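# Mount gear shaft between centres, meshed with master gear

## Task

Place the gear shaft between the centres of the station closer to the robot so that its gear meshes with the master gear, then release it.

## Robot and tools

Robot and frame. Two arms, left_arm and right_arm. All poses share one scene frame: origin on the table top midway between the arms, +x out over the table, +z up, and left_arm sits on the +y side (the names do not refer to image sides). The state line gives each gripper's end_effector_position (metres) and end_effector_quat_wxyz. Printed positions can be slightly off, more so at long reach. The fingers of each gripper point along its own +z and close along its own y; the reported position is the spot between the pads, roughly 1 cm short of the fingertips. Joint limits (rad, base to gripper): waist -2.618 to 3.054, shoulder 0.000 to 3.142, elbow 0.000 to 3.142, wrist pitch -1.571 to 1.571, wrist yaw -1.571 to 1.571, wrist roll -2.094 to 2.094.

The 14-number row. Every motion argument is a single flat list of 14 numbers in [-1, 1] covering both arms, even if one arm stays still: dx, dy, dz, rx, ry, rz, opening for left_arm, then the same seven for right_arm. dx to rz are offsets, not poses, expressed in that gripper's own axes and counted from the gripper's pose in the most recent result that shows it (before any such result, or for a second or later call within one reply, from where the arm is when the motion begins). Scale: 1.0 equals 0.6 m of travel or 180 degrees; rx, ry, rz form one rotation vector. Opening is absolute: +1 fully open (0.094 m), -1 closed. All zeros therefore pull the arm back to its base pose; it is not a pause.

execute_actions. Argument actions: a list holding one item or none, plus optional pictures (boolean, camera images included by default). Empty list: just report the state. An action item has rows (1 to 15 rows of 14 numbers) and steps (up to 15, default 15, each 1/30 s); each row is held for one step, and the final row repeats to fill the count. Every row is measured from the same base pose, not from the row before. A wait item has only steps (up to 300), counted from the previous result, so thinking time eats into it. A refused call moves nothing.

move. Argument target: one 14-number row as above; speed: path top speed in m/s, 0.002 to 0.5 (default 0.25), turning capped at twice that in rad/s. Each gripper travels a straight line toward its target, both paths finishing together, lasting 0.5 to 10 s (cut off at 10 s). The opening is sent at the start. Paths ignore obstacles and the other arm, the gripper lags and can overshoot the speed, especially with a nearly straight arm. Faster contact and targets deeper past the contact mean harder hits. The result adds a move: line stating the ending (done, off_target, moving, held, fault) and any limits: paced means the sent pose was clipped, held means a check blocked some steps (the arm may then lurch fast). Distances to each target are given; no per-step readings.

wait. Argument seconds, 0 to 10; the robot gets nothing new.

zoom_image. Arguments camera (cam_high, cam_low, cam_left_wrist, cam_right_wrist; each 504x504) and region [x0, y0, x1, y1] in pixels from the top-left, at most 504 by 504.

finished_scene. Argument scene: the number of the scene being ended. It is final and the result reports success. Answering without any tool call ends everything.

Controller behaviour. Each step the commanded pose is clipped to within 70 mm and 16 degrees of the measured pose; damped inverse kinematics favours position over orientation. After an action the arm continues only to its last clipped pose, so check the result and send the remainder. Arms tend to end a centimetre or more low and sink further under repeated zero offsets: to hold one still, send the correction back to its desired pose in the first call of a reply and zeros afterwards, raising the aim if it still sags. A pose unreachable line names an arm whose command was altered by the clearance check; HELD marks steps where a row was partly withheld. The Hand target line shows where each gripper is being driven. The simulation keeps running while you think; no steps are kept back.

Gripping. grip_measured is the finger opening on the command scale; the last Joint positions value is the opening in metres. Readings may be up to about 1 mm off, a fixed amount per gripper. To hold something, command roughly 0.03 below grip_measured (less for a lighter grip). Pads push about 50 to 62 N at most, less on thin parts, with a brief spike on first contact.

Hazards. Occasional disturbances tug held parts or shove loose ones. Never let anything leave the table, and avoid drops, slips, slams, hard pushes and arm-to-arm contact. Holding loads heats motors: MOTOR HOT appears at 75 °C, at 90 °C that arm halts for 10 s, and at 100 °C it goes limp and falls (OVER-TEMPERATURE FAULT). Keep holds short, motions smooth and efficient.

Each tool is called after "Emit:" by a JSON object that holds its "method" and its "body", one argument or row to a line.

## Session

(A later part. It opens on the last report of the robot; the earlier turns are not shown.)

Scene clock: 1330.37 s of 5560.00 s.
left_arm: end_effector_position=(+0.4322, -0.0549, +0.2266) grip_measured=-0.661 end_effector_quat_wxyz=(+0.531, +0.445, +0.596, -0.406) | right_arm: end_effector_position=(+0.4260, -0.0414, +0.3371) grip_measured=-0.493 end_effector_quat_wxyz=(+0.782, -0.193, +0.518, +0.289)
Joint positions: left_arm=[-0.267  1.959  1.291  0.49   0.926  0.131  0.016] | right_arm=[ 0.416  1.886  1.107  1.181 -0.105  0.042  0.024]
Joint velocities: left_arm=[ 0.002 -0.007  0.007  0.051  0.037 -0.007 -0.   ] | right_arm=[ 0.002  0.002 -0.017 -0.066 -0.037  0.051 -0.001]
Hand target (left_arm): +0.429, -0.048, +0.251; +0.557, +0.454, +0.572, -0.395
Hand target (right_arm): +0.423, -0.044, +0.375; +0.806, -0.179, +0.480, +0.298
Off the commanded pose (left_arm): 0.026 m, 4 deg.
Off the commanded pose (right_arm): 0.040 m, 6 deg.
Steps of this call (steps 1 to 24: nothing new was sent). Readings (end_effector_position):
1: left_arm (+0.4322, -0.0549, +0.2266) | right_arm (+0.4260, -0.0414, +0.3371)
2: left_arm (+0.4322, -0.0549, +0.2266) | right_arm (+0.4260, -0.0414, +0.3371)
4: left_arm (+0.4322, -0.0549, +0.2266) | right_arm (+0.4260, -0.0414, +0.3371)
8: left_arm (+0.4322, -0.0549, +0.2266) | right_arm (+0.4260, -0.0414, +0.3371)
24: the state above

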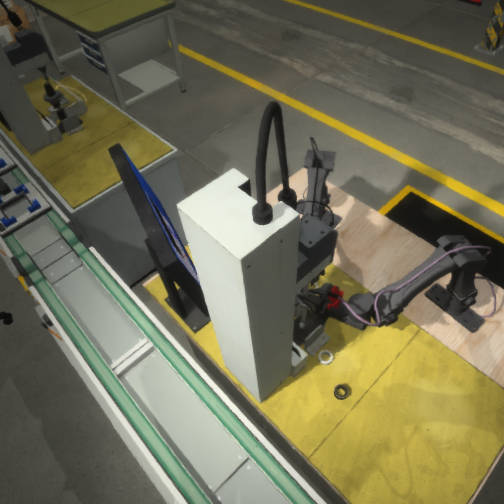

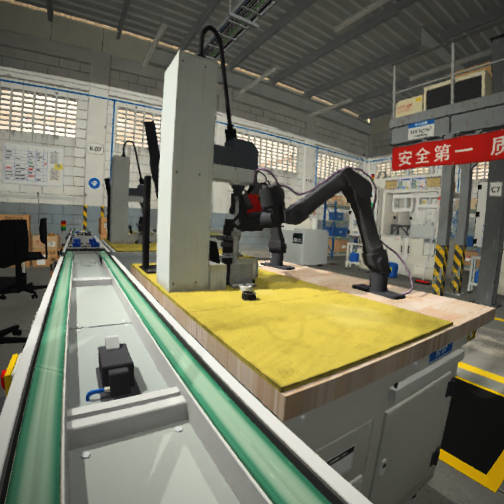

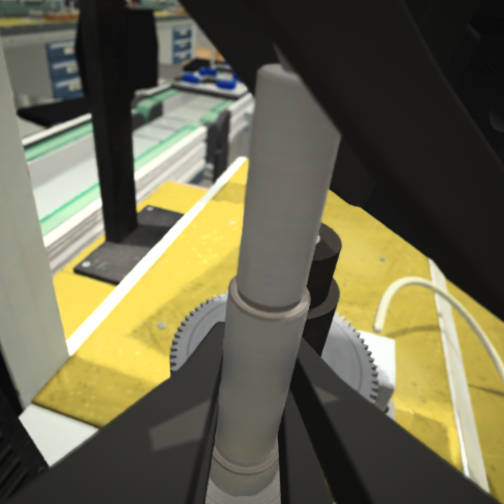

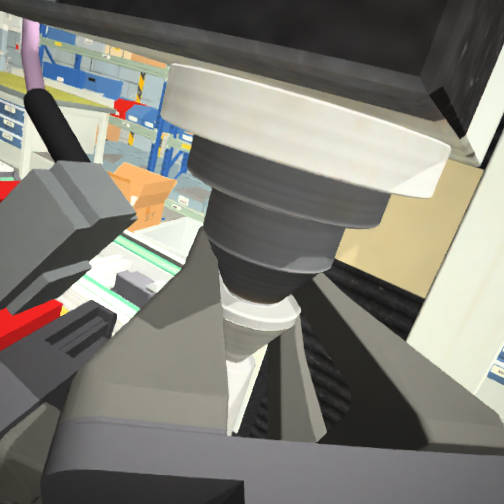

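Emit:
{"method": "execute_actions", "body": {
  "actions": [
    {"rows": [[-0.0399,-0.0017,-0.0195,-0.002,-0.0128,0.021,-0.695,-0.0612,0,0.0249,0,-0.031,0,-0.56],[-0.0397,-0.0015,-0.021,-0.002,-0.0124,0.021,-0.695,-0.0612,0,0.0249,0,-0.031,0,-0.56],[-0.0396,-0.0014,-0.0225,-0.002,-0.012,0.021,-0.695,-0.0612,0,0.0249,0,-0.031,0,-0.56],[-0.0394,-0.0012,-0.024,-0.002,-0.0116,0.021,-0.695,-0.0612,0,0.0249,0,-0.031,0,-0.56],[-0.0393,-0.0011,-0.0255,-0.002,-0.0112,0.021,-0.695,-0.0612,0,0.0249,0,-0.031,0,-0.56],[-0.0391,-0.0009,-0.027,-0.002,-0.0108,0.021,-0.695,-0.0612,0,0.0249,0,-0.031,0,-0.56],[-0.039,-0.0008,-0.0285,-0.002,-0.0104,0.021,-0.695,-0.0612,0,0.0249,0,-0.031,0,-0.56],[-0.0388,-0.0006,-0.030,-0.002,-0.010,0.021,-0.695,-0.0612,0,0.0249,0,-0.031,0,-0.56],[-0.0387,-0.0005,-0.0315,-0.002,-0.0096,0.021,-0.695,-0.0612,0,0.0249,0,-0.031,0,-0.56],[-0.0385,-0.0003,-0.033,-0.002,-0.0092,0.021,-0.695,-0.0612,0,0.0249,0,-0.031,0,-0.56],[-0.0384,-0.0002,-0.0345,-0.002,-0.0088,0.021,-0.695,-0.0612,0,0.0249,0,-0.031,0,-0.56],[-0.0382,0,-0.036,-0.002,-0.0084,0.021,-0.695,-0.0612,0,0.0249,0,-0.031,0,-0.56],[-0.0381,0.0001,-0.0375,-0.002,-0.008,0.021,-0.695,-0.0612,0,0.0249,0,-0.031,0,-0.56],[-0.0379,0.0002,-0.0385,-0.002,-0.0076,0.021,-0.695,-0.0612,0,0.0249,0,-0.031,0,-0.56],[-0.0378,0.0002,-0.0394,-0.002,-0.0072,0.021,-0.695,-0.0612,0,0.0249,0,-0.031,0,-0.56]], "steps": 15}
  ],
  "pictures": false
}}

Emit:
{"method": "wait", "body": {
  "seconds": 0.8
}}

Emit:
{"method": "zoom_image", "body": {
  "camera": "cam_high",
  "region": [287, 300, 317, 335]
}}

Scene clock: 1346.27 s of 5560.00 s.
left_arm: end_effector_position=(+0.4320, -0.0542, +0.2268) grip_measured=-0.661 end_effector_quat_wxyz=(+0.529, +0.444, +0.600, -0.404) | right_arm: end_effector_position=(+0.4260, -0.0414, +0.3371) grip_measured=-0.493 end_effector_quat_wxyz=(+0.782, -0.193, +0.518, +0.289)
Joint positions: left_arm=[-0.267  1.953  1.291  0.473  0.92   0.137  0.016] | right_arm=[ 0.416  1.886  1.107  1.181 -0.105  0.042  0.024]
Joint velocities: left_arm=[-0.007 -0.007 -0.002 -0.022 -0.081  0.022 -0.001] | right_arm=[-0.037  0.012  0.032  0.051  0.022  0.007  0.001]
Hand target (left_arm): +0.428, -0.036, +0.251; +0.552, +0.458, +0.577, -0.391
Hand target (right_arm): +0.423, -0.044, +0.375; +0.806, -0.179, +0.480, +0.298
Off the commanded pose (left_arm): 0.032 m, 4 deg.
Off the commanded pose (right_arm): 0.040 m, 6 deg.
Steps of this call (steps 1 to 90: nothing new was sent; then 12.40 s passed at rest; steps 91 to 105: all 15 steps of this action). Readings (end_effector_position):
91: left_arm (+0.4322, -0.0549, +0.2266) | right_arm (+0.4260, -0.0414, +0.3371)
92: left_arm (+0.4322, -0.0549, +0.2266) | right_arm (+0.4260, -0.0414, +0.3371)
94: left_arm (+0.4322, -0.0549, +0.2266) | right_arm (+0.4260, -0.0414, +0.3371)
98: left_arm (+0.4321, -0.0547, +0.2270) | right_arm (+0.4260, -0.0414, +0.3371)
105: the state above

Scene clock: 1347.07 s of 5560.00 s.
left_arm: end_effector_position=(+0.4321, -0.0540, +0.2268) grip_measured=-0.661 end_effector_quat_wxyz=(+0.529, +0.444, +0.601, -0.403) | right_arm: end_effector_position=(+0.4260, -0.0414, +0.3371) grip_measured=-0.493 end_effector_quat_wxyz=(+0.782, -0.193, +0.518, +0.289)
Joint positions: left_arm=[-0.267  1.951  1.291  0.47   0.918  0.138  0.016] | right_arm=[ 0.416  1.886  1.107  1.181 -0.105  0.042  0.024]
Joint velocities: left_arm=[-0.002 -0.007  0.002  0.007  0.051  0.051  0.   ] | right_arm=[-0.017 -0.017  0.007 -0.022  0.022  0.051 -0.001]
Hand target (left_arm): +0.428, -0.036, +0.251; +0.552, +0.458, +0.577, -0.391
Hand target (right_arm): +0.423, -0.044, +0.375; +0.806, -0.179, +0.480, +0.298
Off the commanded pose (left_arm): 0.032 m, 4 deg.
Off the commanded pose (right_arm): 0.040 m, 6 deg.
Steps of this call (steps 1 to 24: nothing new was sent). Readings (end_effector_position):
1: left_arm (+0.4320, -0.0541, +0.2269) | right_arm (+0.4260, -0.0414, +0.3371)
2: left_arm (+0.4321, -0.0541, +0.2267) | right_arm (+0.4260, -0.0414, +0.3371)
4: left_arm (+0.4320, -0.0540, +0.2268) | right_arm (+0.4260, -0.0414, +0.3371)
8: left_arm (+0.4321, -0.0540, +0.2268) | right_arm (+0.4260, -0.0414, +0.3371)
24: the state above

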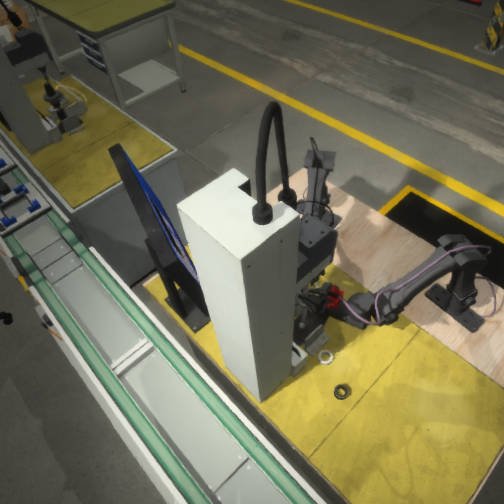

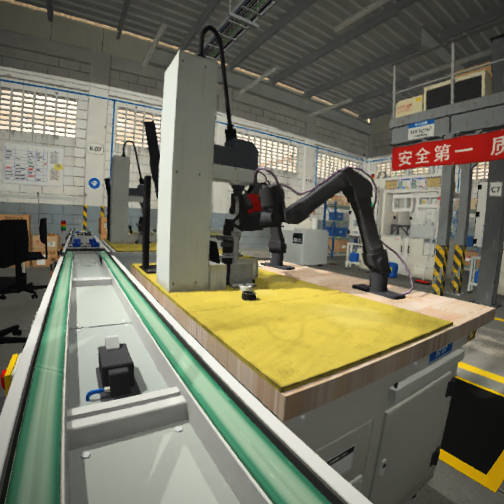

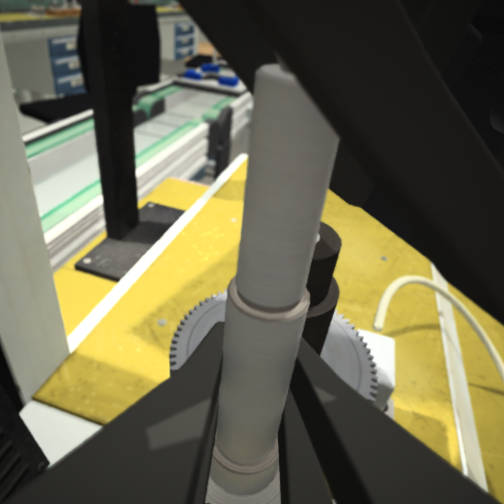

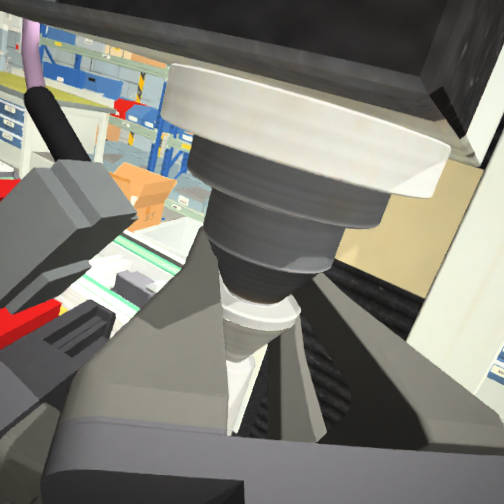

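Region (287, 300, 317, 335) of cam_high's 504x504 image, scaled by 14.400, with more detail than that image has; it fills the left 432 columns of this view, and the rest is white.

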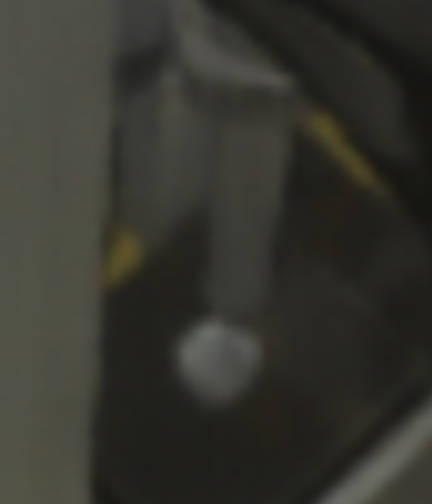

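Emit:
{"method": "execute_actions", "body": {
  "actions": [
    {"rows": [[-0.037,0,-0.0386,0,-0.0094,0.0222,-0.695,-0.0612,0,0.0249,0,-0.031,0,-0.56],[-0.037,0,-0.0389,0,-0.0088,0.0222,-0.695,-0.0612,0,0.0249,0,-0.031,0,-0.56],[-0.037,0,-0.0392,0,-0.0082,0.0222,-0.695,-0.0612,0,0.0249,0,-0.031,0,-0.56],[-0.037,0,-0.0395,0,-0.0076,0.0223,-0.695,-0.0612,0,0.0249,0,-0.031,0,-0.56],[-0.037,0,-0.0398,0,-0.007,0.0224,-0.695,-0.0612,0,0.0249,0,-0.031,0,-0.56],[-0.037,0,-0.0401,0,-0.0064,0.0225,-0.695,-0.0612,0,0.0249,0,-0.031,0,-0.56],[-0.037,0,-0.0404,0,-0.0058,0.0226,-0.695,-0.0612,0,0.0249,0,-0.031,0,-0.56],[-0.037,0,-0.0407,0,-0.0052,0.0227,-0.695,-0.0612,0,0.0249,0,-0.031,0,-0.56],[-0.037,0,-0.041,0,-0.0046,0.0228,-0.695,-0.0612,0,0.0249,0,-0.031,0,-0.56],[-0.037,0,-0.0413,0,-0.004,0.0229,-0.695,-0.0612,0,0.0249,0,-0.031,0,-0.56],[-0.037,0,-0.0416,0,-0.0034,0.023,-0.695,-0.0612,0,0.0249,0,-0.031,0,-0.56],[-0.037,0,-0.0419,0,-0.0028,0.023,-0.695,-0.0612,0,0.0249,0,-0.031,0,-0.56],[-0.037,0,-0.042,0,-0.0024,0.023,-0.695,-0.0612,0,0.0249,0,-0.031,0,-0.56],[-0.037,0,-0.042,0,-0.002,0.023,-0.695,-0.0612,0,0.0249,0,-0.031,0,-0.56]], "steps": 15}
  ],
  "pictures": false
}}

Emit:
{"method": "wait", "body": {
  "seconds": 0.8
}}

Emit:
{"method": "zoom_image", "body": {
  "camera": "cam_high",
  "region": [287, 300, 317, 335]
}}

Scene clock: 1360.00 s of 5560.00 s.
left_arm: end_effector_position=(+0.4319, -0.0538, +0.2263) grip_measured=-0.661 end_effector_quat_wxyz=(+0.528, +0.444, +0.607, -0.396) | right_arm: end_effector_position=(+0.4260, -0.0414, +0.3371) grip_measured=-0.493 end_effector_quat_wxyz=(+0.782, -0.193, +0.518, +0.289)
Joint positions: left_arm=[-0.271  1.941  1.291  0.44   0.9    0.155  0.016] | right_arm=[ 0.416  1.886  1.107  1.181 -0.105  0.042  0.024]
Joint velocities: left_arm=[ 0.017 -0.012  0.002 -0.066 -0.081  0.022  0.001] | right_arm=[ 0.002 -0.012 -0.017  0.007  0.037 -0.051 -0.001]
Hand target (left_arm): +0.427, -0.034, +0.251; +0.547, +0.463, +0.582, -0.385
Hand target (right_arm): +0.423, -0.044, +0.375; +0.806, -0.179, +0.480, +0.298
Off the commanded pose (left_arm): 0.034 m, 4 deg.
Off the commanded pose (right_arm): 0.040 m, 6 deg.
Steps of this call (steps 1 to 90: nothing new was sent; then 9.43 s passed at rest; steps 91 to 105: all 15 steps of this action). Readings (end_effector_position):
91: left_arm (+0.4321, -0.0540, +0.2268) | right_arm (+0.4260, -0.0414, +0.3371)
92: left_arm (+0.4320, -0.0540, +0.2266) | right_arm (+0.4260, -0.0414, +0.3371)
94: left_arm (+0.4320, -0.0540, +0.2267) | right_arm (+0.4260, -0.0414, +0.3371)
98: left_arm (+0.4318, -0.0540, +0.2265) | right_arm (+0.4260, -0.0414, +0.3371)
105: the state above

Scene clock: 1360.80 s of 5560.00 s.
left_arm: end_effector_position=(+0.4319, -0.0538, +0.2263) grip_measured=-0.661 end_effector_quat_wxyz=(+0.528, +0.444, +0.607, -0.394) | right_arm: end_effector_position=(+0.4260, -0.0414, +0.3371) grip_measured=-0.493 end_effector_quat_wxyz=(+0.782, -0.193, +0.518, +0.289)
Joint positions: left_arm=[-0.272  1.939  1.291  0.435  0.897  0.157  0.016] | right_arm=[ 0.416  1.886  1.107  1.181 -0.105  0.042  0.024]
Joint velocities: left_arm=[-0.007  0.002 -0.007 -0.066  0.007  0.022  0.   ] | right_arm=[-0.007  0.007 -0.002 -0.051 -0.007  0.007 -0.   ]
Hand target (left_arm): +0.427, -0.035, +0.251; +0.547, +0.463, +0.582, -0.385
Hand target (right_arm): +0.423, -0.044, +0.375; +0.806, -0.179, +0.480, +0.298
Off the commanded pose (left_arm): 0.034 m, 4 deg.
Off the commanded pose (right_arm): 0.040 m, 6 deg.
Steps of this call (steps 1 to 24: nothing new was sent). Readings (end_effector_position):
1: left_arm (+0.4319, -0.0538, +0.2262) | right_arm (+0.4260, -0.0414, +0.3371)
2: left_arm (+0.4319, -0.0538, +0.2262) | right_arm (+0.4260, -0.0414, +0.3371)
4: left_arm (+0.4320, -0.0537, +0.2262) | right_arm (+0.4260, -0.0414, +0.3371)
8: left_arm (+0.4319, -0.0538, +0.2263) | right_arm (+0.4260, -0.0414, +0.3371)
24: the state above

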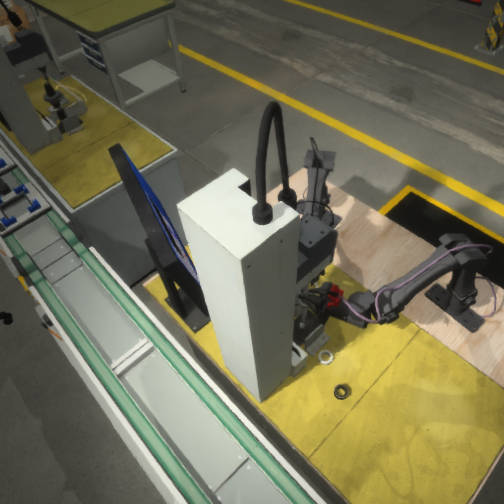

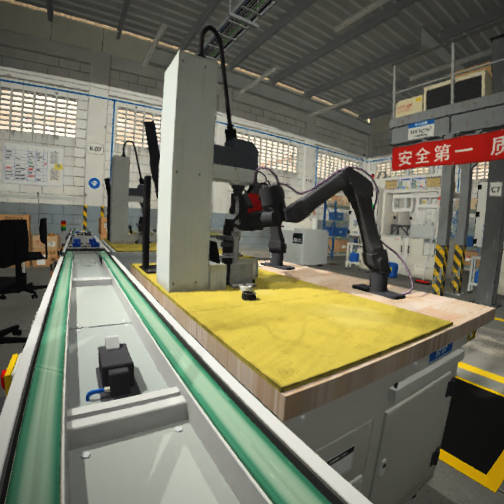

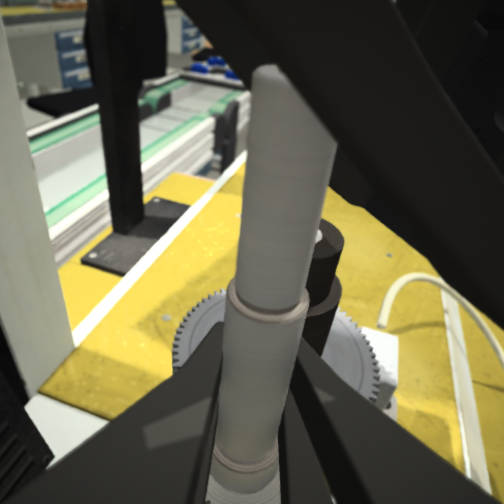

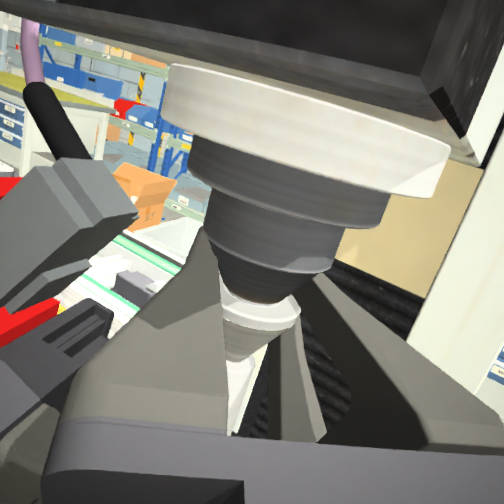

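Region (287, 300, 317, 335) of cam_high's 504x504 image, scaled by 14.400, with more detail than that image has; it fills the left 432 columns of this view, and the rest is white.

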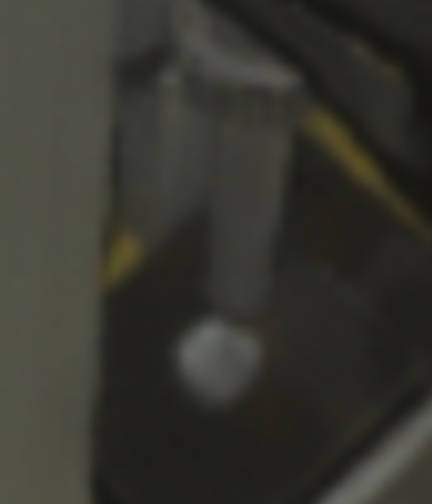

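Emit:
{"method": "zoom_image", "body": {
  "camera": "cam_low",
  "region": [210, 165, 300, 255]
}}

Emit:
{"method": "zoom_image", "body": {
  "camera": "cam_high",
  "region": [280, 240, 380, 340]
}}

Region (210, 165, 300, 255) of cam_low's 504x504 image, scaled by 5.600, with more detail than that image has.

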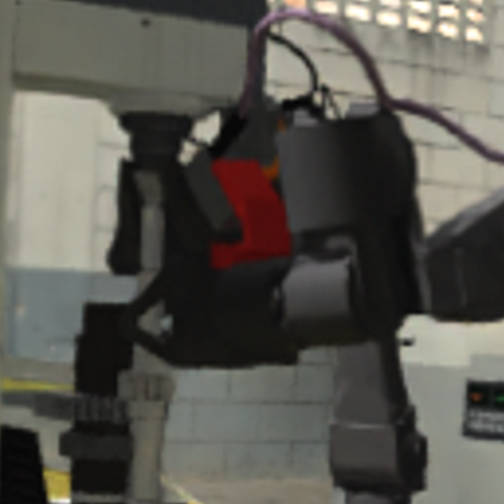

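Region (280, 240, 380, 340) of cam_high's 504x504 image, scaled by 5.040, with more detail than that image has.

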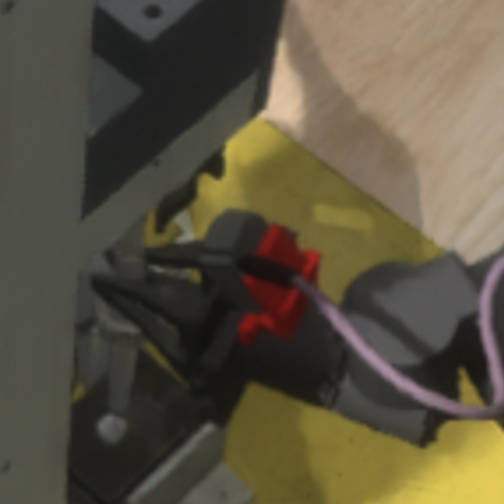

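Emit:
{"method": "execute_actions", "body": {
  "actions": [
    {"rows": [[-0.0376,0.001,-0.037,0.003,-0.0091,0.022,-0.695,-0.0612,0,0.0249,0,-0.031,0,-0.56],[-0.0387,0.0008,-0.034,0.0025,-0.0098,0.0219,-0.695,-0.0612,0,0.0249,0,-0.031,0,-0.56],[-0.0398,0.0006,-0.031,0.002,-0.0105,0.0218,-0.695,-0.0612,0,0.0249,0,-0.031,0,-0.56],[-0.0409,0.0005,-0.028,0.0015,-0.0112,0.0217,-0.695,-0.0612,0,0.0249,0,-0.031,0,-0.56],[-0.042,0.0003,-0.0255,0.001,-0.0119,0.0216,-0.695,-0.0612,0,0.0249,0,-0.031,0,-0.56],[-0.043,0.0002,-0.023,0.0005,-0.0126,0.0215,-0.695,-0.0612,0,0.0249,0,-0.031,0,-0.56],[-0.0438,0.0001,-0.021,0,-0.0133,0.0214,-0.695,-0.0612,0,0.0249,0,-0.031,0,-0.56],[-0.0444,0,-0.0198,0,-0.014,0.0213,-0.695,-0.0612,0,0.0249,0,-0.031,0,-0.56]], "steps": 12}
  ],
  "pictures": false
}}

Emit:
{"method": "execute_actions", "body": {
  "actions": [
    {"rows": [[-0.0444,0,-0.0198,-0.002,-0.014,0.0211,-0.695,-0.0612,0,0.0249,0,-0.031,0,-0.56],[-0.0444,0,-0.0198,-0.004,-0.014,0.0209,-0.695,-0.0612,0,0.0249,0,-0.031,0,-0.56],[-0.0444,0,-0.0198,-0.006,-0.014,0.0207,-0.695,-0.0612,0,0.0249,0,-0.031,0,-0.56],[-0.0444,0,-0.0198,-0.008,-0.014,0.0205,-0.695,-0.0612,0,0.0249,0,-0.031,0,-0.56],[-0.0444,0,-0.0198,-0.010,-0.014,0.0203,-0.695,-0.0612,0,0.0249,0,-0.031,0,-0.56],[-0.0444,0,-0.0198,-0.012,-0.014,0.0201,-0.695,-0.0612,0,0.0249,0,-0.031,0,-0.56],[-0.0444,0,-0.0198,-0.014,-0.014,0.0199,-0.695,-0.0612,0,0.0249,0,-0.031,0,-0.56],[-0.0444,0,-0.0198,-0.016,-0.014,0.0197,-0.695,-0.0612,0,0.0249,0,-0.031,0,-0.56],[-0.0444,0,-0.0198,-0.018,-0.014,0.0195,-0.695,-0.0612,0,0.0249,0,-0.031,0,-0.56],[-0.0444,0,-0.0198,-0.020,-0.014,0.0193,-0.695,-0.0612,0,0.0249,0,-0.031,0,-0.56],[-0.0444,0,-0.0198,-0.022,-0.014,0.0191,-0.695,-0.0612,0,0.0249,0,-0.031,0,-0.56],[-0.0444,0,-0.0198,-0.024,-0.014,0.0189,-0.695,-0.0612,0,0.0249,0,-0.031,0,-0.56]], "steps": 15}
  ],
  "pictures": false
}}

Emit:
{"method": "wait", "body": {
  "seconds": 0.8
}}

Emit:
{"method": "zoom_image", "body": {
  "camera": "cam_high",
  "region": [287, 300, 317, 335]
}}

Scene clock: 1404.27 s of 5560.00 s.
left_arm: end_effector_position=(+0.4320, -0.0546, +0.2264) grip_measured=-0.661 end_effector_quat_wxyz=(+0.528, +0.442, +0.609, -0.394) | right_arm: end_effector_position=(+0.4260, -0.0414, +0.3371) grip_measured=-0.493 end_effector_quat_wxyz=(+0.782, -0.193, +0.518, +0.289)
Joint positions: left_arm=[-0.274  1.939  1.291  0.437  0.892  0.153  0.016] | right_arm=[ 0.416  1.886  1.107  1.181 -0.105  0.042  0.024]
Joint velocities: left_arm=[-0.007 -0.022  0.007 -0.051  0.022 -0.007 -0.001] | right_arm=[-0.012 -0.002  0.012 -0.007  0.007 -0.051 -0.001]
Hand target (left_arm): +0.429, -0.046, +0.254; +0.554, +0.455, +0.581, -0.386
Hand target (right_arm): +0.423, -0.044, +0.375; +0.806, -0.179, +0.480, +0.298
Off the commanded pose (left_arm): 0.029 m, 5 deg.
Off the commanded pose (right_arm): 0.040 m, 6 deg.
Steps of this call (steps 1 to 90: nothing new was sent; then 40.07 s passed at rest; steps 91 to 102: all 12 steps of this action). Readings (end_effector_position):
91: left_arm (+0.4319, -0.0540, +0.2262) | right_arm (+0.4260, -0.0414, +0.3371)
92: left_arm (+0.4319, -0.0541, +0.2262) | right_arm (+0.4260, -0.0414, +0.3371)
94: left_arm (+0.4320, -0.0542, +0.2262) | right_arm (+0.4260, -0.0414, +0.3371)
98: left_arm (+0.4320, -0.0546, +0.2263) | right_arm (+0.4260, -0.0414, +0.3371)
102: the state above

Scene clock: 1404.77 s of 5560.00 s.
left_arm: end_effector_position=(+0.4325, -0.0548, +0.2264) grip_measured=-0.661 end_effector_quat_wxyz=(+0.537, +0.424, +0.623, -0.379) | right_arm: end_effector_position=(+0.4260, -0.0414, +0.3371) grip_measured=-0.493 end_effector_quat_wxyz=(+0.782, -0.193, +0.518, +0.289)
Joint positions: left_arm=[-0.29   1.913  1.254  0.459  0.818  0.131  0.016] | right_arm=[ 0.416  1.886  1.107  1.181 -0.105  0.042  0.024]
Joint velocities: left_arm=[-0.002 -0.037 -0.022 -0.022 -0.11   0.007 -0.001] | right_arm=[-0.012  0.002  0.002 -0.037  0.037 -0.022 -0.   ]
Hand target (left_arm): +0.430, -0.047, +0.254; +0.568, +0.431, +0.598, -0.365
Hand target (right_arm): +0.423, -0.044, +0.375; +0.806, -0.179, +0.480, +0.298
Off the commanded pose (left_arm): 0.029 m, 5 deg.
Off the commanded pose (right_arm): 0.040 m, 6 deg.
Steps of this call (steps 1 to 15: all 15 steps of this action). Readings (end_effector_position):
1: left_arm (+0.4321, -0.0546, +0.2264) | right_arm (+0.4260, -0.0414, +0.3371)
2: left_arm (+0.4322, -0.0547, +0.2264) | right_arm (+0.4260, -0.0414, +0.3371)
4: left_arm (+0.4325, -0.0547, +0.2266) | right_arm (+0.4260, -0.0414, +0.3371)
8: left_arm (+0.4323, -0.0547, +0.2265) | right_arm (+0.4260, -0.0414, +0.3371)
15: the state above

Scene clock: 1405.57 s of 5560.00 s.
left_arm: end_effector_position=(+0.4326, -0.0547, +0.2266) grip_measured=-0.661 end_effector_quat_wxyz=(+0.538, +0.423, +0.623, -0.378) | right_arm: end_effector_position=(+0.4260, -0.0414, +0.3371) grip_measured=-0.493 end_effector_quat_wxyz=(+0.782, -0.193, +0.518, +0.289)
Joint positions: left_arm=[-0.291  1.912  1.252  0.462  0.815  0.129  0.016] | right_arm=[ 0.416  1.886  1.107  1.181 -0.105  0.042  0.024]
Joint velocities: left_arm=[-0.002 -0.017  0.007  0.037  0.037 -0.007 -0.001] | right_arm=[ 0.007 -0.012 -0.012  0.022  0.007 -0.051 -0.   ]
Hand target (left_arm): +0.430, -0.047, +0.254; +0.569, +0.431, +0.598, -0.365
Hand target (right_arm): +0.423, -0.044, +0.375; +0.806, -0.179, +0.480, +0.298
Off the commanded pose (left_arm): 0.029 m, 5 deg.
Off the commanded pose (right_arm): 0.040 m, 6 deg.
Steps of this call (steps 1 to 24: nothing new was sent). Readings (end_effector_position):
1: left_arm (+0.4326, -0.0548, +0.2265) | right_arm (+0.4260, -0.0414, +0.3371)
2: left_arm (+0.4325, -0.0548, +0.2265) | right_arm (+0.4260, -0.0414, +0.3371)
4: left_arm (+0.4326, -0.0548, +0.2266) | right_arm (+0.4260, -0.0414, +0.3371)
8: left_arm (+0.4326, -0.0547, +0.2265) | right_arm (+0.4260, -0.0414, +0.3371)
24: the state above

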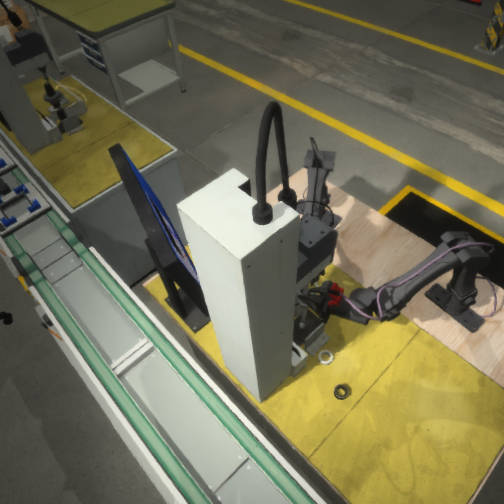

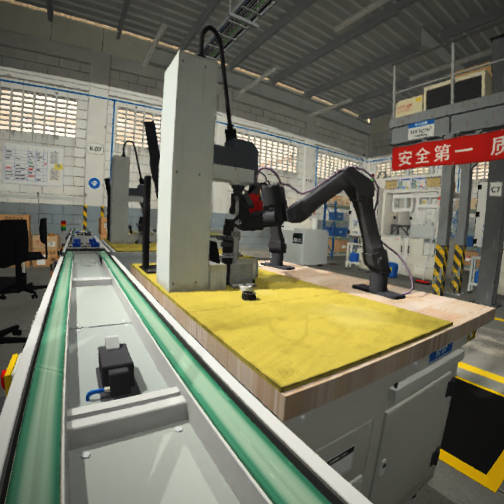

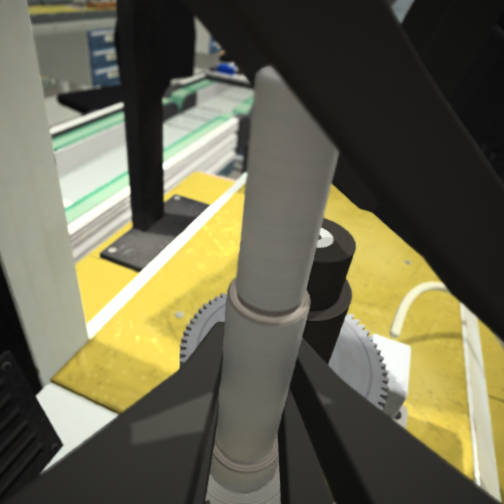

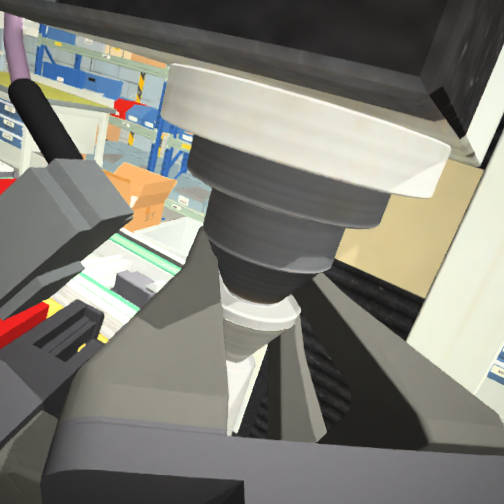

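Region (287, 300, 317, 335) of cam_high's 504x504 image, scaled by 14.400, with more detail than that image has; it fills the left 432 columns of this view, and the rest is white.

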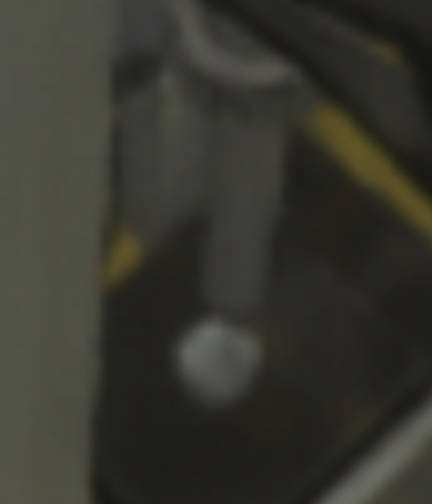

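Emit:
{"method": "execute_actions", "body": {
  "actions": [
    {"rows": [[-0.046,-0.001,-0.020,-0.003,-0.016,0.0205,-0.695,-0.0628,0,0.0256,0,-0.0318,0,-0.56],[-0.0485,-0.001,-0.0203,-0.003,-0.017,0.0216,-0.695,-0.0644,0,0.0262,0,-0.0326,0,-0.56],[-0.051,-0.001,-0.0207,-0.003,-0.018,0.0227,-0.695,-0.066,0,0.0269,0,-0.0334,0,-0.56],[-0.0535,-0.001,-0.021,-0.003,-0.019,0.0238,-0.695,-0.0676,0,0.0275,0,-0.0342,0,-0.56],[-0.056,-0.001,-0.0213,-0.003,-0.020,0.0249,-0.695,-0.0692,0,0.0282,0,-0.035,0,-0.56],[-0.0585,-0.001,-0.0217,-0.003,-0.021,0.026,-0.695,-0.0708,0,0.0288,0,-0.0358,0,-0.56],[-0.061,-0.001,-0.022,-0.003,-0.022,0.0271,-0.695,-0.0724,0,0.0295,0,-0.0366,0,-0.56],[-0.0635,-0.001,-0.0223,-0.003,-0.023,0.0282,-0.695,-0.074,0,0.0301,0,-0.0374,0,-0.56],[-0.066,-0.001,-0.0227,-0.003,-0.024,0.0293,-0.695,-0.0756,0,0.0308,0,-0.0382,0,-0.56],[-0.0685,-0.001,-0.023,-0.003,-0.025,0.0304,-0.695,-0.0772,0,0.0314,0,-0.039,0,-0.56],[-0.071,-0.001,-0.0233,-0.003,-0.026,0.0315,-0.695,-0.0788,0,0.0321,0,-0.0398,0,-0.56],[-0.0735,-0.001,-0.0237,-0.003,-0.027,0.0326,-0.695,-0.0804,0,0.0327,0,-0.0406,0,-0.56],[-0.076,-0.001,-0.024,-0.003,-0.028,0.0337,-0.695,-0.082,0,0.0334,0,-0.0414,0,-0.56],[-0.078,-0.001,-0.0243,-0.003,-0.029,0.0346,-0.695,-0.0836,0,0.034,0,-0.042,0,-0.56],[-0.080,-0.001,-0.0246,-0.003,-0.030,0.0355,-0.695,-0.085,0,0.0346,0,-0.0425,0,-0.56]], "steps": 15}
  ],
  "pictures": false
}}

Emit:
{"method": "wait", "body": {
  "seconds": 0.8
}}

Scene clock: 1423.03 s of 5560.00 s.
left_arm: end_effector_position=(+0.4326, -0.0547, +0.2273) grip_measured=-0.661 end_effector_quat_wxyz=(+0.539, +0.422, +0.623, -0.378) | right_arm: end_effector_position=(+0.4261, -0.0414, +0.3378) grip_measured=-0.493 end_effector_quat_wxyz=(+0.782, -0.193, +0.517, +0.289)
Joint positions: left_arm=[-0.291  1.911  1.252  0.464  0.815  0.127  0.016] | right_arm=[ 0.416  1.886  1.108  1.181 -0.105  0.042  0.024]
Joint velocities: left_arm=[ 0.022  0.012  0.002  0.037  0.007  0.037 -0.001] | right_arm=[-0.007 -0.007 -0.017  0.066 -0.007  0.022  0.001]
Hand target (left_arm): +0.428, -0.048, +0.275; +0.588, +0.437, +0.575, -0.364
Hand target (right_arm): +0.421, -0.046, +0.390; +0.814, -0.173, +0.465, +0.301
Off the commanded pose (left_arm): 0.050 m, 8 deg.
Off the commanded pose (right_arm): 0.054 m, 8 deg.
Steps of this call (steps 1 to 90: nothing new was sent; then 13.97 s passed at rest; steps 91 to 105: all 15 steps of this action). Readings (end_effector_position):
91: left_arm (+0.4326, -0.0547, +0.2266) | right_arm (+0.4260, -0.0414, +0.3371)
92: left_arm (+0.4326, -0.0547, +0.2266) | right_arm (+0.4260, -0.0414, +0.3371)
94: left_arm (+0.4326, -0.0547, +0.2267) | right_arm (+0.4261, -0.0414, +0.3374)
98: left_arm (+0.4327, -0.0547, +0.2268) | right_arm (+0.4261, -0.0414, +0.3374)
105: the state above

Scene clock: 1423.83 s of 5560.00 s.
left_arm: end_effector_position=(+0.4326, -0.0547, +0.2273) grip_measured=-0.661 end_effector_quat_wxyz=(+0.539, +0.422, +0.623, -0.378) | right_arm: end_effector_position=(+0.4261, -0.0414, +0.3378) grip_measured=-0.493 end_effector_quat_wxyz=(+0.782, -0.193, +0.517, +0.289)
Joint positions: left_arm=[-0.291  1.911  1.252  0.464  0.815  0.127  0.016] | right_arm=[ 0.416  1.886  1.108  1.181 -0.105  0.042  0.024]
Joint velocities: left_arm=[-0.027 -0.002 -0.012  0.007 -0.037 -0.095 -0.001] | right_arm=[-0.012 -0.002 -0.022  0.022 -0.022  0.007 -0.001]
Hand target (left_arm): +0.428, -0.048, +0.275; +0.588, +0.437, +0.575, -0.364
Hand target (right_arm): +0.421, -0.046, +0.390; +0.814, -0.173, +0.465, +0.301
Off the commanded pose (left_arm): 0.050 m, 8 deg.
Off the commanded pose (right_arm): 0.054 m, 8 deg.
Steps of this call (steps 1 to 24: nothing new was sent). Readings (end_effector_position):
1: left_arm (+0.4326, -0.0547, +0.2273) | right_arm (+0.4261, -0.0414, +0.3378)
2: left_arm (+0.4326, -0.0547, +0.2273) | right_arm (+0.4261, -0.0414, +0.3378)
4: left_arm (+0.4326, -0.0547, +0.2273) | right_arm (+0.4261, -0.0414, +0.3378)
8: left_arm (+0.4326, -0.0547, +0.2273) | right_arm (+0.4261, -0.0414, +0.3378)
24: the state above

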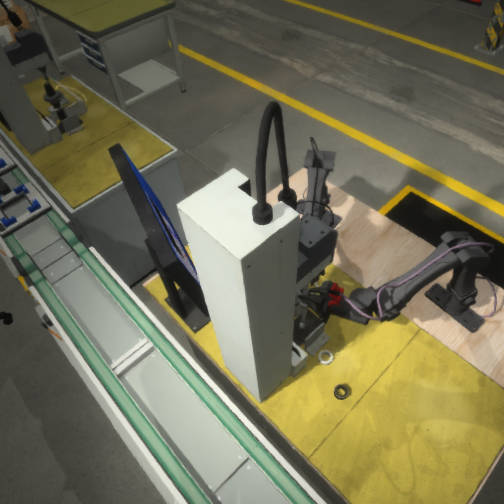

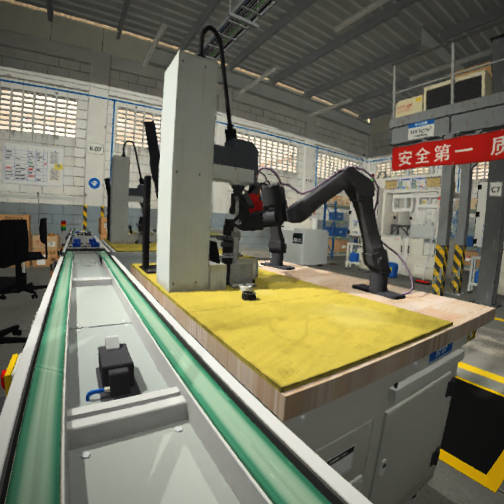

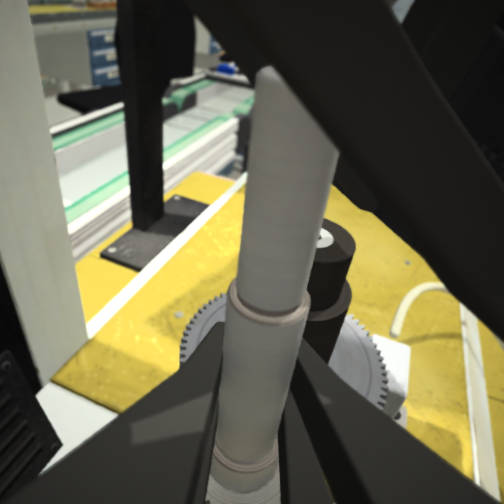

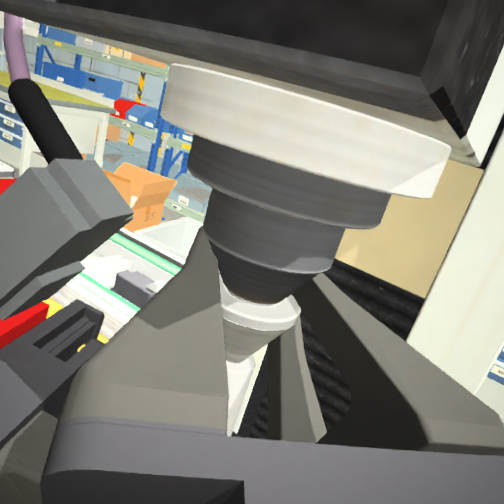

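Emit:
{"method": "execute_actions", "body": {
  "actions": [
    {"rows": [[-0.074,-0.001,-0.023,-0.003,-0.028,0.033,-0.695,-0.079,0,0.032,0,-0.0395,0,-0.56],[-0.069,-0.001,-0.0218,-0.0028,-0.026,0.0307,-0.695,-0.074,0,0.030,0,-0.037,0,-0.56],[-0.064,-0.001,-0.0206,-0.0026,-0.024,0.0284,-0.695,-0.069,0,0.028,0,-0.0345,0,-0.56],[-0.059,-0.001,-0.0194,-0.0024,-0.022,0.0261,-0.695,-0.064,0,0.026,0,-0.032,0,-0.56],[-0.054,-0.001,-0.0182,-0.0022,-0.020,0.0238,-0.695,-0.059,0,0.024,0,-0.0295,0,-0.56],[-0.049,-0.001,-0.017,-0.002,-0.018,0.0215,-0.695,-0.054,0,0.022,0,-0.027,0,-0.56],[-0.044,-0.001,-0.0158,-0.0018,-0.016,0.0192,-0.695,-0.049,0,0.020,0,-0.0245,0,-0.56],[-0.039,-0.001,-0.0146,-0.0016,-0.014,0.0169,-0.695,-0.045,0,0.0183,0,-0.0225,0,-0.56],[-0.034,-0.001,-0.0134,-0.0014,-0.0122,0.0146,-0.695,-0.042,0,0.0171,0,-0.021,0,-0.56],[-0.029,-0.001,-0.0122,-0.0012,-0.0104,0.0123,-0.695,-0.040,0,0.0163,0,-0.020,0,-0.56],[-0.024,-0.001,-0.011,-0.001,-0.0086,0.010,-0.695,-0.039,0,0.0159,0,-0.0195,0,-0.56],[-0.019,-0.001,-0.0098,-0.0008,-0.0068,0.008,-0.695,-0.038,0,0.0155,0,-0.019,0,-0.56],[-0.015,-0.001,-0.0088,-0.0006,-0.0052,0.006,-0.695,-0.038,0,0.0155,0,-0.019,0,-0.56],[-0.012,-0.001,-0.008,-0.0004,-0.004,0.0045,-0.695,-0.038,0,0.0155,0,-0.019,0,-0.56],[-0.010,-0.001,-0.0075,0,-0.003,0.0035,-0.695,-0.038,0,0.0155,0,-0.019,0,-0.56]], "steps": 15}
  ],
  "pictures": false
}}

Emit:
{"method": "execute_actions", "body": {
  "actions": [
    {"rows": [[-0.009,-0.001,-0.0073,0,-0.003,0.0035,-0.695,-0.038,0,0.0155,0,-0.019,0,-0.56],[-0.007,-0.001,-0.007,0,-0.003,0.0035,-0.695,-0.038,0,0.0155,0,-0.019,0,-0.56],[-0.005,-0.001,-0.0067,0,-0.003,0.0035,-0.695,-0.038,0,0.0155,0,-0.019,0,-0.56],[-0.003,-0.001,-0.0065,0,-0.003,0.0035,-0.695,-0.038,0,0.0155,0,-0.019,0,-0.56],[-0.001,-0.001,-0.0062,0,-0.003,0.0035,-0.695,-0.038,0,0.0155,0,-0.019,0,-0.56],[0.001,-0.001,-0.0059,0,-0.003,0.0035,-0.695,-0.038,0,0.0155,0,-0.019,0,-0.56],[0.003,-0.001,-0.0057,0,-0.003,0.0035,-0.695,-0.038,0,0.0155,0,-0.019,0,-0.56],[0.005,-0.001,-0.0054,0,-0.003,0.0035,-0.695,-0.038,0,0.0155,0,-0.019,0,-0.56],[0.007,-0.001,-0.0051,0,-0.003,0.0035,-0.695,-0.038,0,0.0155,0,-0.019,0,-0.56],[0.009,-0.001,-0.0049,0,-0.003,0.0035,-0.695,-0.038,0,0.0155,0,-0.019,0,-0.56],[0.011,-0.001,-0.0046,0,-0.003,0.0035,-0.695,-0.038,0,0.0155,0,-0.019,0,-0.56],[0.013,-0.001,-0.0043,0,-0.003,0.0035,-0.695,-0.038,0,0.0155,0,-0.019,0,-0.56]], "steps": 15}
  ],
  "pictures": false
}}

Emit:
{"method": "wait", "body": {
  "seconds": 0.8
}}

Scene clock: 1443.77 s of 5560.00 s.
left_arm: end_effector_position=(+0.4324, -0.0550, +0.2265) grip_measured=-0.661 end_effector_quat_wxyz=(+0.537, +0.421, +0.625, -0.379) | right_arm: end_effector_position=(+0.4261, -0.0414, +0.3378) grip_measured=-0.493 end_effector_quat_wxyz=(+0.782, -0.193, +0.517, +0.289)
Joint positions: left_arm=[-0.292  1.911  1.252  0.46   0.813  0.124  0.016] | right_arm=[ 0.416  1.886  1.108  1.181 -0.105  0.042  0.024]
Joint velocities: left_arm=[ 0.007 -0.002 -0.012  0.066  0.007 -0.007 -0.   ] | right_arm=[ 0.007 -0.007  0.017 -0.007  0.022 -0.007  0.001]
Hand target (left_arm): +0.431, -0.052, +0.234; +0.544, +0.424, +0.618, -0.377
Hand target (right_arm): +0.425, -0.043, +0.362; +0.797, -0.184, +0.494, +0.295
Off the commanded pose (left_arm): 0.008 m, 1 deg.
Off the commanded pose (right_arm): 0.025 m, 3 deg.
Steps of this call (steps 1 to 90: nothing new was sent; then 16.43 s passed at rest; steps 91 to 105: all 15 steps of this action). Readings (end_effector_position):
91: left_arm (+0.4326, -0.0547, +0.2273) | right_arm (+0.4261, -0.0414, +0.3378)
92: left_arm (+0.4326, -0.0547, +0.2273) | right_arm (+0.4261, -0.0414, +0.3378)
94: left_arm (+0.4326, -0.0547, +0.2273) | right_arm (+0.4261, -0.0414, +0.3378)
98: left_arm (+0.4324, -0.0550, +0.2270) | right_arm (+0.4261, -0.0414, +0.3378)
105: the state above

Scene clock: 1444.27 s of 5560.00 s.
left_arm: end_effector_position=(+0.4327, -0.0550, +0.2259) grip_measured=-0.661 end_effector_quat_wxyz=(+0.544, +0.418, +0.621, -0.379) | right_arm: end_effector_position=(+0.4261, -0.0414, +0.3378) grip_measured=-0.493 end_effector_quat_wxyz=(+0.782, -0.193, +0.517, +0.289)
Joint positions: left_arm=[-0.293  1.915  1.236  0.504  0.807  0.111  0.016] | right_arm=[ 0.416  1.886  1.108  1.181 -0.105  0.042  0.024]
Joint velocities: left_arm=[-0.007  0.027 -0.002 -0.022 -0.007 -0.037  0.   ] | right_arm=[-0.002  0.012 -0.012  0.081  0.007 -0.007 -0.001]
Hand target (left_arm): +0.431, -0.052, +0.219; +0.542, +0.423, +0.620, -0.378
Hand target (right_arm): +0.425, -0.043, +0.362; +0.797, -0.184, +0.494, +0.295
Off the commanded pose (left_arm): 0.008 m, 1 deg.
Off the commanded pose (right_arm): 0.025 m, 3 deg.
Steps of this call (steps 1 to 15: all 15 steps of this action). Readings (end_effector_position):
1: left_arm (+0.4324, -0.0550, +0.2265) | right_arm (+0.4261, -0.0414, +0.3378)
2: left_arm (+0.4324, -0.0550, +0.2265) | right_arm (+0.4261, -0.0414, +0.3378)
4: left_arm (+0.4324, -0.0550, +0.2265) | right_arm (+0.4261, -0.0414, +0.3378)
8: left_arm (+0.4324, -0.0550, +0.2260) | right_arm (+0.4261, -0.0414, +0.3378)
15: the state above

Scene clock: 1445.07 s of 5560.00 s.
left_arm: end_effector_position=(+0.4328, -0.0550, +0.2258) grip_measured=-0.661 end_effector_quat_wxyz=(+0.545, +0.417, +0.621, -0.379) | right_arm: end_effector_position=(+0.4261, -0.0414, +0.3378) grip_measured=-0.493 end_effector_quat_wxyz=(+0.782, -0.193, +0.517, +0.289)
Joint positions: left_arm=[-0.293  1.916  1.234  0.509  0.807  0.109  0.016] | right_arm=[ 0.416  1.886  1.108  1.181 -0.105  0.042  0.024]
Joint velocities: left_arm=[ 0.007 -0.007  0.007  0.007 -0.037  0.051 -0.   ] | right_arm=[ 0.012  0.012 -0.007 -0.022  0.007 -0.066  0.   ]
Hand target (left_arm): +0.431, -0.052, +0.219; +0.542, +0.423, +0.620, -0.378
Hand target (right_arm): +0.425, -0.043, +0.362; +0.797, -0.184, +0.494, +0.295
Off the commanded pose (left_arm): 0.008 m, 1 deg.
Off the commanded pose (right_arm): 0.025 m, 3 deg.
Steps of this call (steps 1 to 24: nothing new was sent). Readings (end_effector_position):
1: left_arm (+0.4328, -0.0550, +0.2258) | right_arm (+0.4261, -0.0414, +0.3378)
2: left_arm (+0.4328, -0.0550, +0.2259) | right_arm (+0.4261, -0.0414, +0.3378)
4: left_arm (+0.4328, -0.0550, +0.2258) | right_arm (+0.4261, -0.0414, +0.3378)
8: left_arm (+0.4328, -0.0550, +0.2258) | right_arm (+0.4261, -0.0414, +0.3378)
24: the state above

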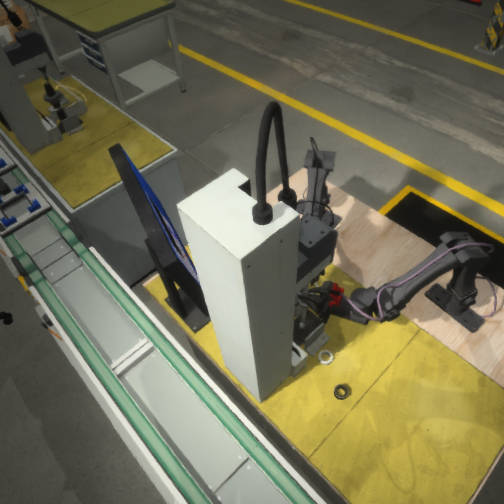

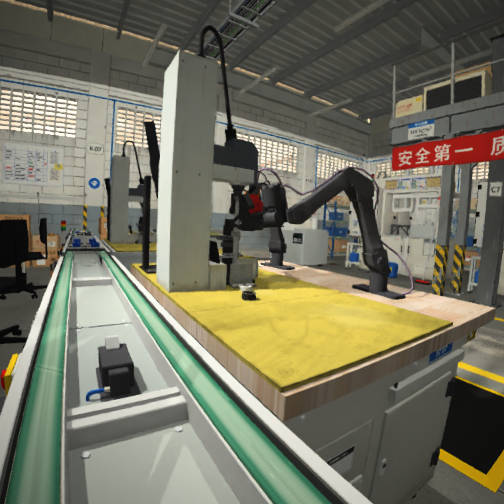

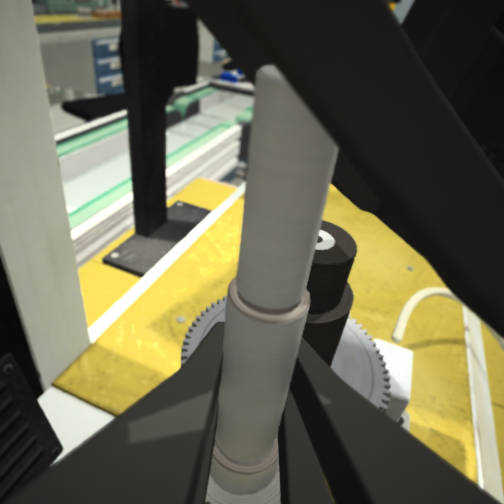

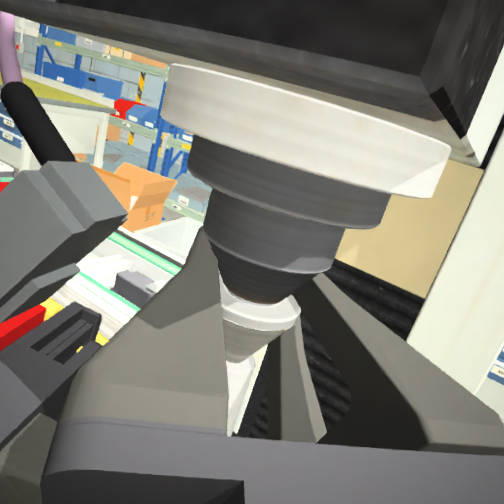

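Emit:
{"method": "execute_actions", "body": {
  "actions": [
    {"rows": [[0.009,-0.001,-0.0045,0,0.001,0.0005,-0.695,-0.035,0,0.0143,0,-0.0175,0,-0.56],[0.006,-0.0007,-0.0048,0,0.0003,0.001,-0.695,-0.032,0,0.013,0,-0.016,0,-0.56],[0.003,-0.0004,-0.005,0,-0.0004,0.0016,-0.695,-0.029,0,0.0118,0,-0.0143,0,-0.56],[0,-0.0001,-0.0053,0,-0.0011,0.0022,-0.695,-0.026,0,0.0106,0,-0.0126,0,-0.56],[-0.003,0.0002,-0.0056,0,-0.0018,0.0028,-0.695,-0.023,0,0.0094,0,-0.011,0,-0.56],[-0.006,0.0005,-0.0058,0,-0.0025,0.0034,-0.695,-0.020,0,0.0081,0,-0.0092,0,-0.56],[-0.009,0.0007,-0.006,0,-0.0032,0.004,-0.695,-0.017,0,0.0069,0,-0.0075,0,-0.56],[-0.012,0.0009,-0.0063,0,-0.0039,0.0046,-0.695,-0.015,0,0.0061,0,-0.006,0,-0.56],[-0.015,0.0011,-0.0066,0,-0.0046,0.0051,-0.695,-0.013,0,0.0053,0,-0.005,0,-0.56],[-0.0175,0.0013,-0.0068,0,-0.0052,0.0056,-0.695,-0.012,0,0.005,0,-0.004,0,-0.54],[-0.0193,0.0015,-0.007,0,-0.0057,0.006,-0.695,-0.012,0,0.005,0,-0.004,0,-0.51],[-0.0193,0.0015,-0.007,0,-0.0057,0.006,-0.695,-0.012,0,0.005,0,-0.004,0,-0.48],[-0.0193,0.0015,-0.007,0,-0.0057,0.006,-0.695,-0.012,0,0.005,0,-0.004,0,-0.42],[-0.0193,0.0015,-0.007,0,-0.0057,0.006,-0.695,-0.012,0,0.005,0,-0.004,0,-0.34],[-0.0193,0.0015,-0.007,0,-0.0057,0.006,-0.695,-0.012,0,0.005,0,-0.004,0,-0.25]], "steps": 15}
  ],
  "pictures": false
}}

Emit:
{"method": "wait", "body": {
  "seconds": 0.6
}}

Scene clock: 1482.80 s of 5560.00 s.
left_arm: end_effector_position=(+0.4328, -0.0550, +0.2260) grip_measured=-0.661 end_effector_quat_wxyz=(+0.544, +0.416, +0.621, -0.380) | right_arm: end_effector_position=(+0.4262, -0.0411, +0.3368) grip_measured=-0.297 end_effector_quat_wxyz=(+0.781, -0.194, +0.519, +0.289)
Joint positions: left_arm=[-0.293  1.916  1.234  0.509  0.807  0.105  0.016] | right_arm=[ 0.416  1.886  1.107  1.178 -0.106  0.042  0.033]
Joint velocities: left_arm=[-0.012  0.012 -0.012  0.022 -0.022  0.037 -0.   ] | right_arm=[ 0.012 -0.002  0.002  0.095  0.051  0.022  0.092]
Hand target (left_arm): +0.433, -0.052, +0.238; +0.554, +0.420, +0.612, -0.378
Hand target (right_arm): +0.426, -0.041, +0.346; +0.785, -0.191, +0.512, +0.291
Off the commanded pose (left_arm): 0.012 m, 2 deg.
Off the commanded pose (right_arm): 0.009 m, 1 deg.
Steps of this call (steps 1 to 90: nothing new was sent; then 34.23 s passed at rest; steps 91 to 105: all 15 steps of this action). Readings (end_effector_position):
91: left_arm (+0.4328, -0.0550, +0.2260) | right_arm (+0.4261, -0.0414, +0.3378)
92: left_arm (+0.4328, -0.0550, +0.2260) | right_arm (+0.4261, -0.0414, +0.3378)
94: left_arm (+0.4328, -0.0550, +0.2260) | right_arm (+0.4261, -0.0414, +0.3378)
98: left_arm (+0.4328, -0.0550, +0.2260) | right_arm (+0.4261, -0.0413, +0.3372)
105: the state above

Scene clock: 1483.40 s of 5560.00 s.
left_arm: end_effector_position=(+0.4328, -0.0550, +0.2260) grip_measured=-0.661 end_effector_quat_wxyz=(+0.544, +0.416, +0.621, -0.380) | right_arm: end_effector_position=(+0.4262, -0.0411, +0.3368) grip_measured=-0.251 end_effector_quat_wxyz=(+0.781, -0.194, +0.519, +0.289)
Joint positions: left_arm=[-0.293  1.916  1.234  0.509  0.807  0.105  0.016] | right_arm=[ 0.416  1.886  1.107  1.178 -0.106  0.042  0.035]
Joint velocities: left_arm=[ 0.007 -0.012 -0.012  0.007 -0.007  0.022 -0.   ] | right_arm=[-0.007 -0.002 -0.007  0.007  0.007 -0.022 -0.001]
Hand target (left_arm): +0.433, -0.052, +0.238; +0.554, +0.420, +0.612, -0.378
Hand target (right_arm): +0.426, -0.041, +0.346; +0.785, -0.191, +0.512, +0.291
Off the commanded pose (left_arm): 0.012 m, 2 deg.
Off the commanded pose (right_arm): 0.009 m, 1 deg.
Steps of this call (steps 1 to 18: nothing new was sent). Readings (end_effector_position):
1: left_arm (+0.4328, -0.0550, +0.2260) | right_arm (+0.4262, -0.0411, +0.3368)
2: left_arm (+0.4328, -0.0550, +0.2260) | right_arm (+0.4262, -0.0411, +0.3368)
4: left_arm (+0.4328, -0.0550, +0.2260) | right_arm (+0.4262, -0.0411, +0.3368)
8: left_arm (+0.4328, -0.0550, +0.2260) | right_arm (+0.4262, -0.0411, +0.3368)
18: the state above

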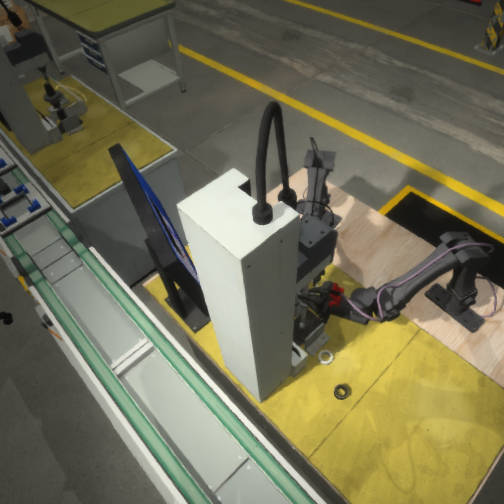

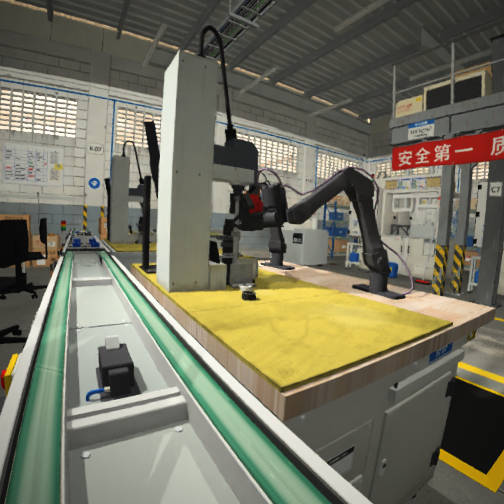

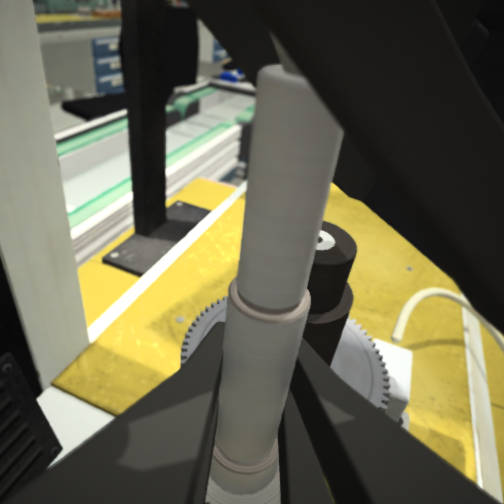

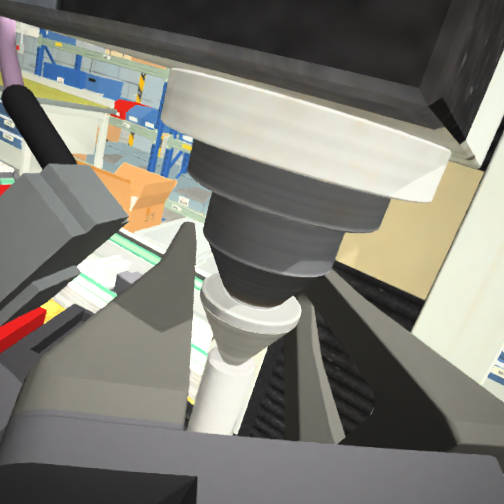

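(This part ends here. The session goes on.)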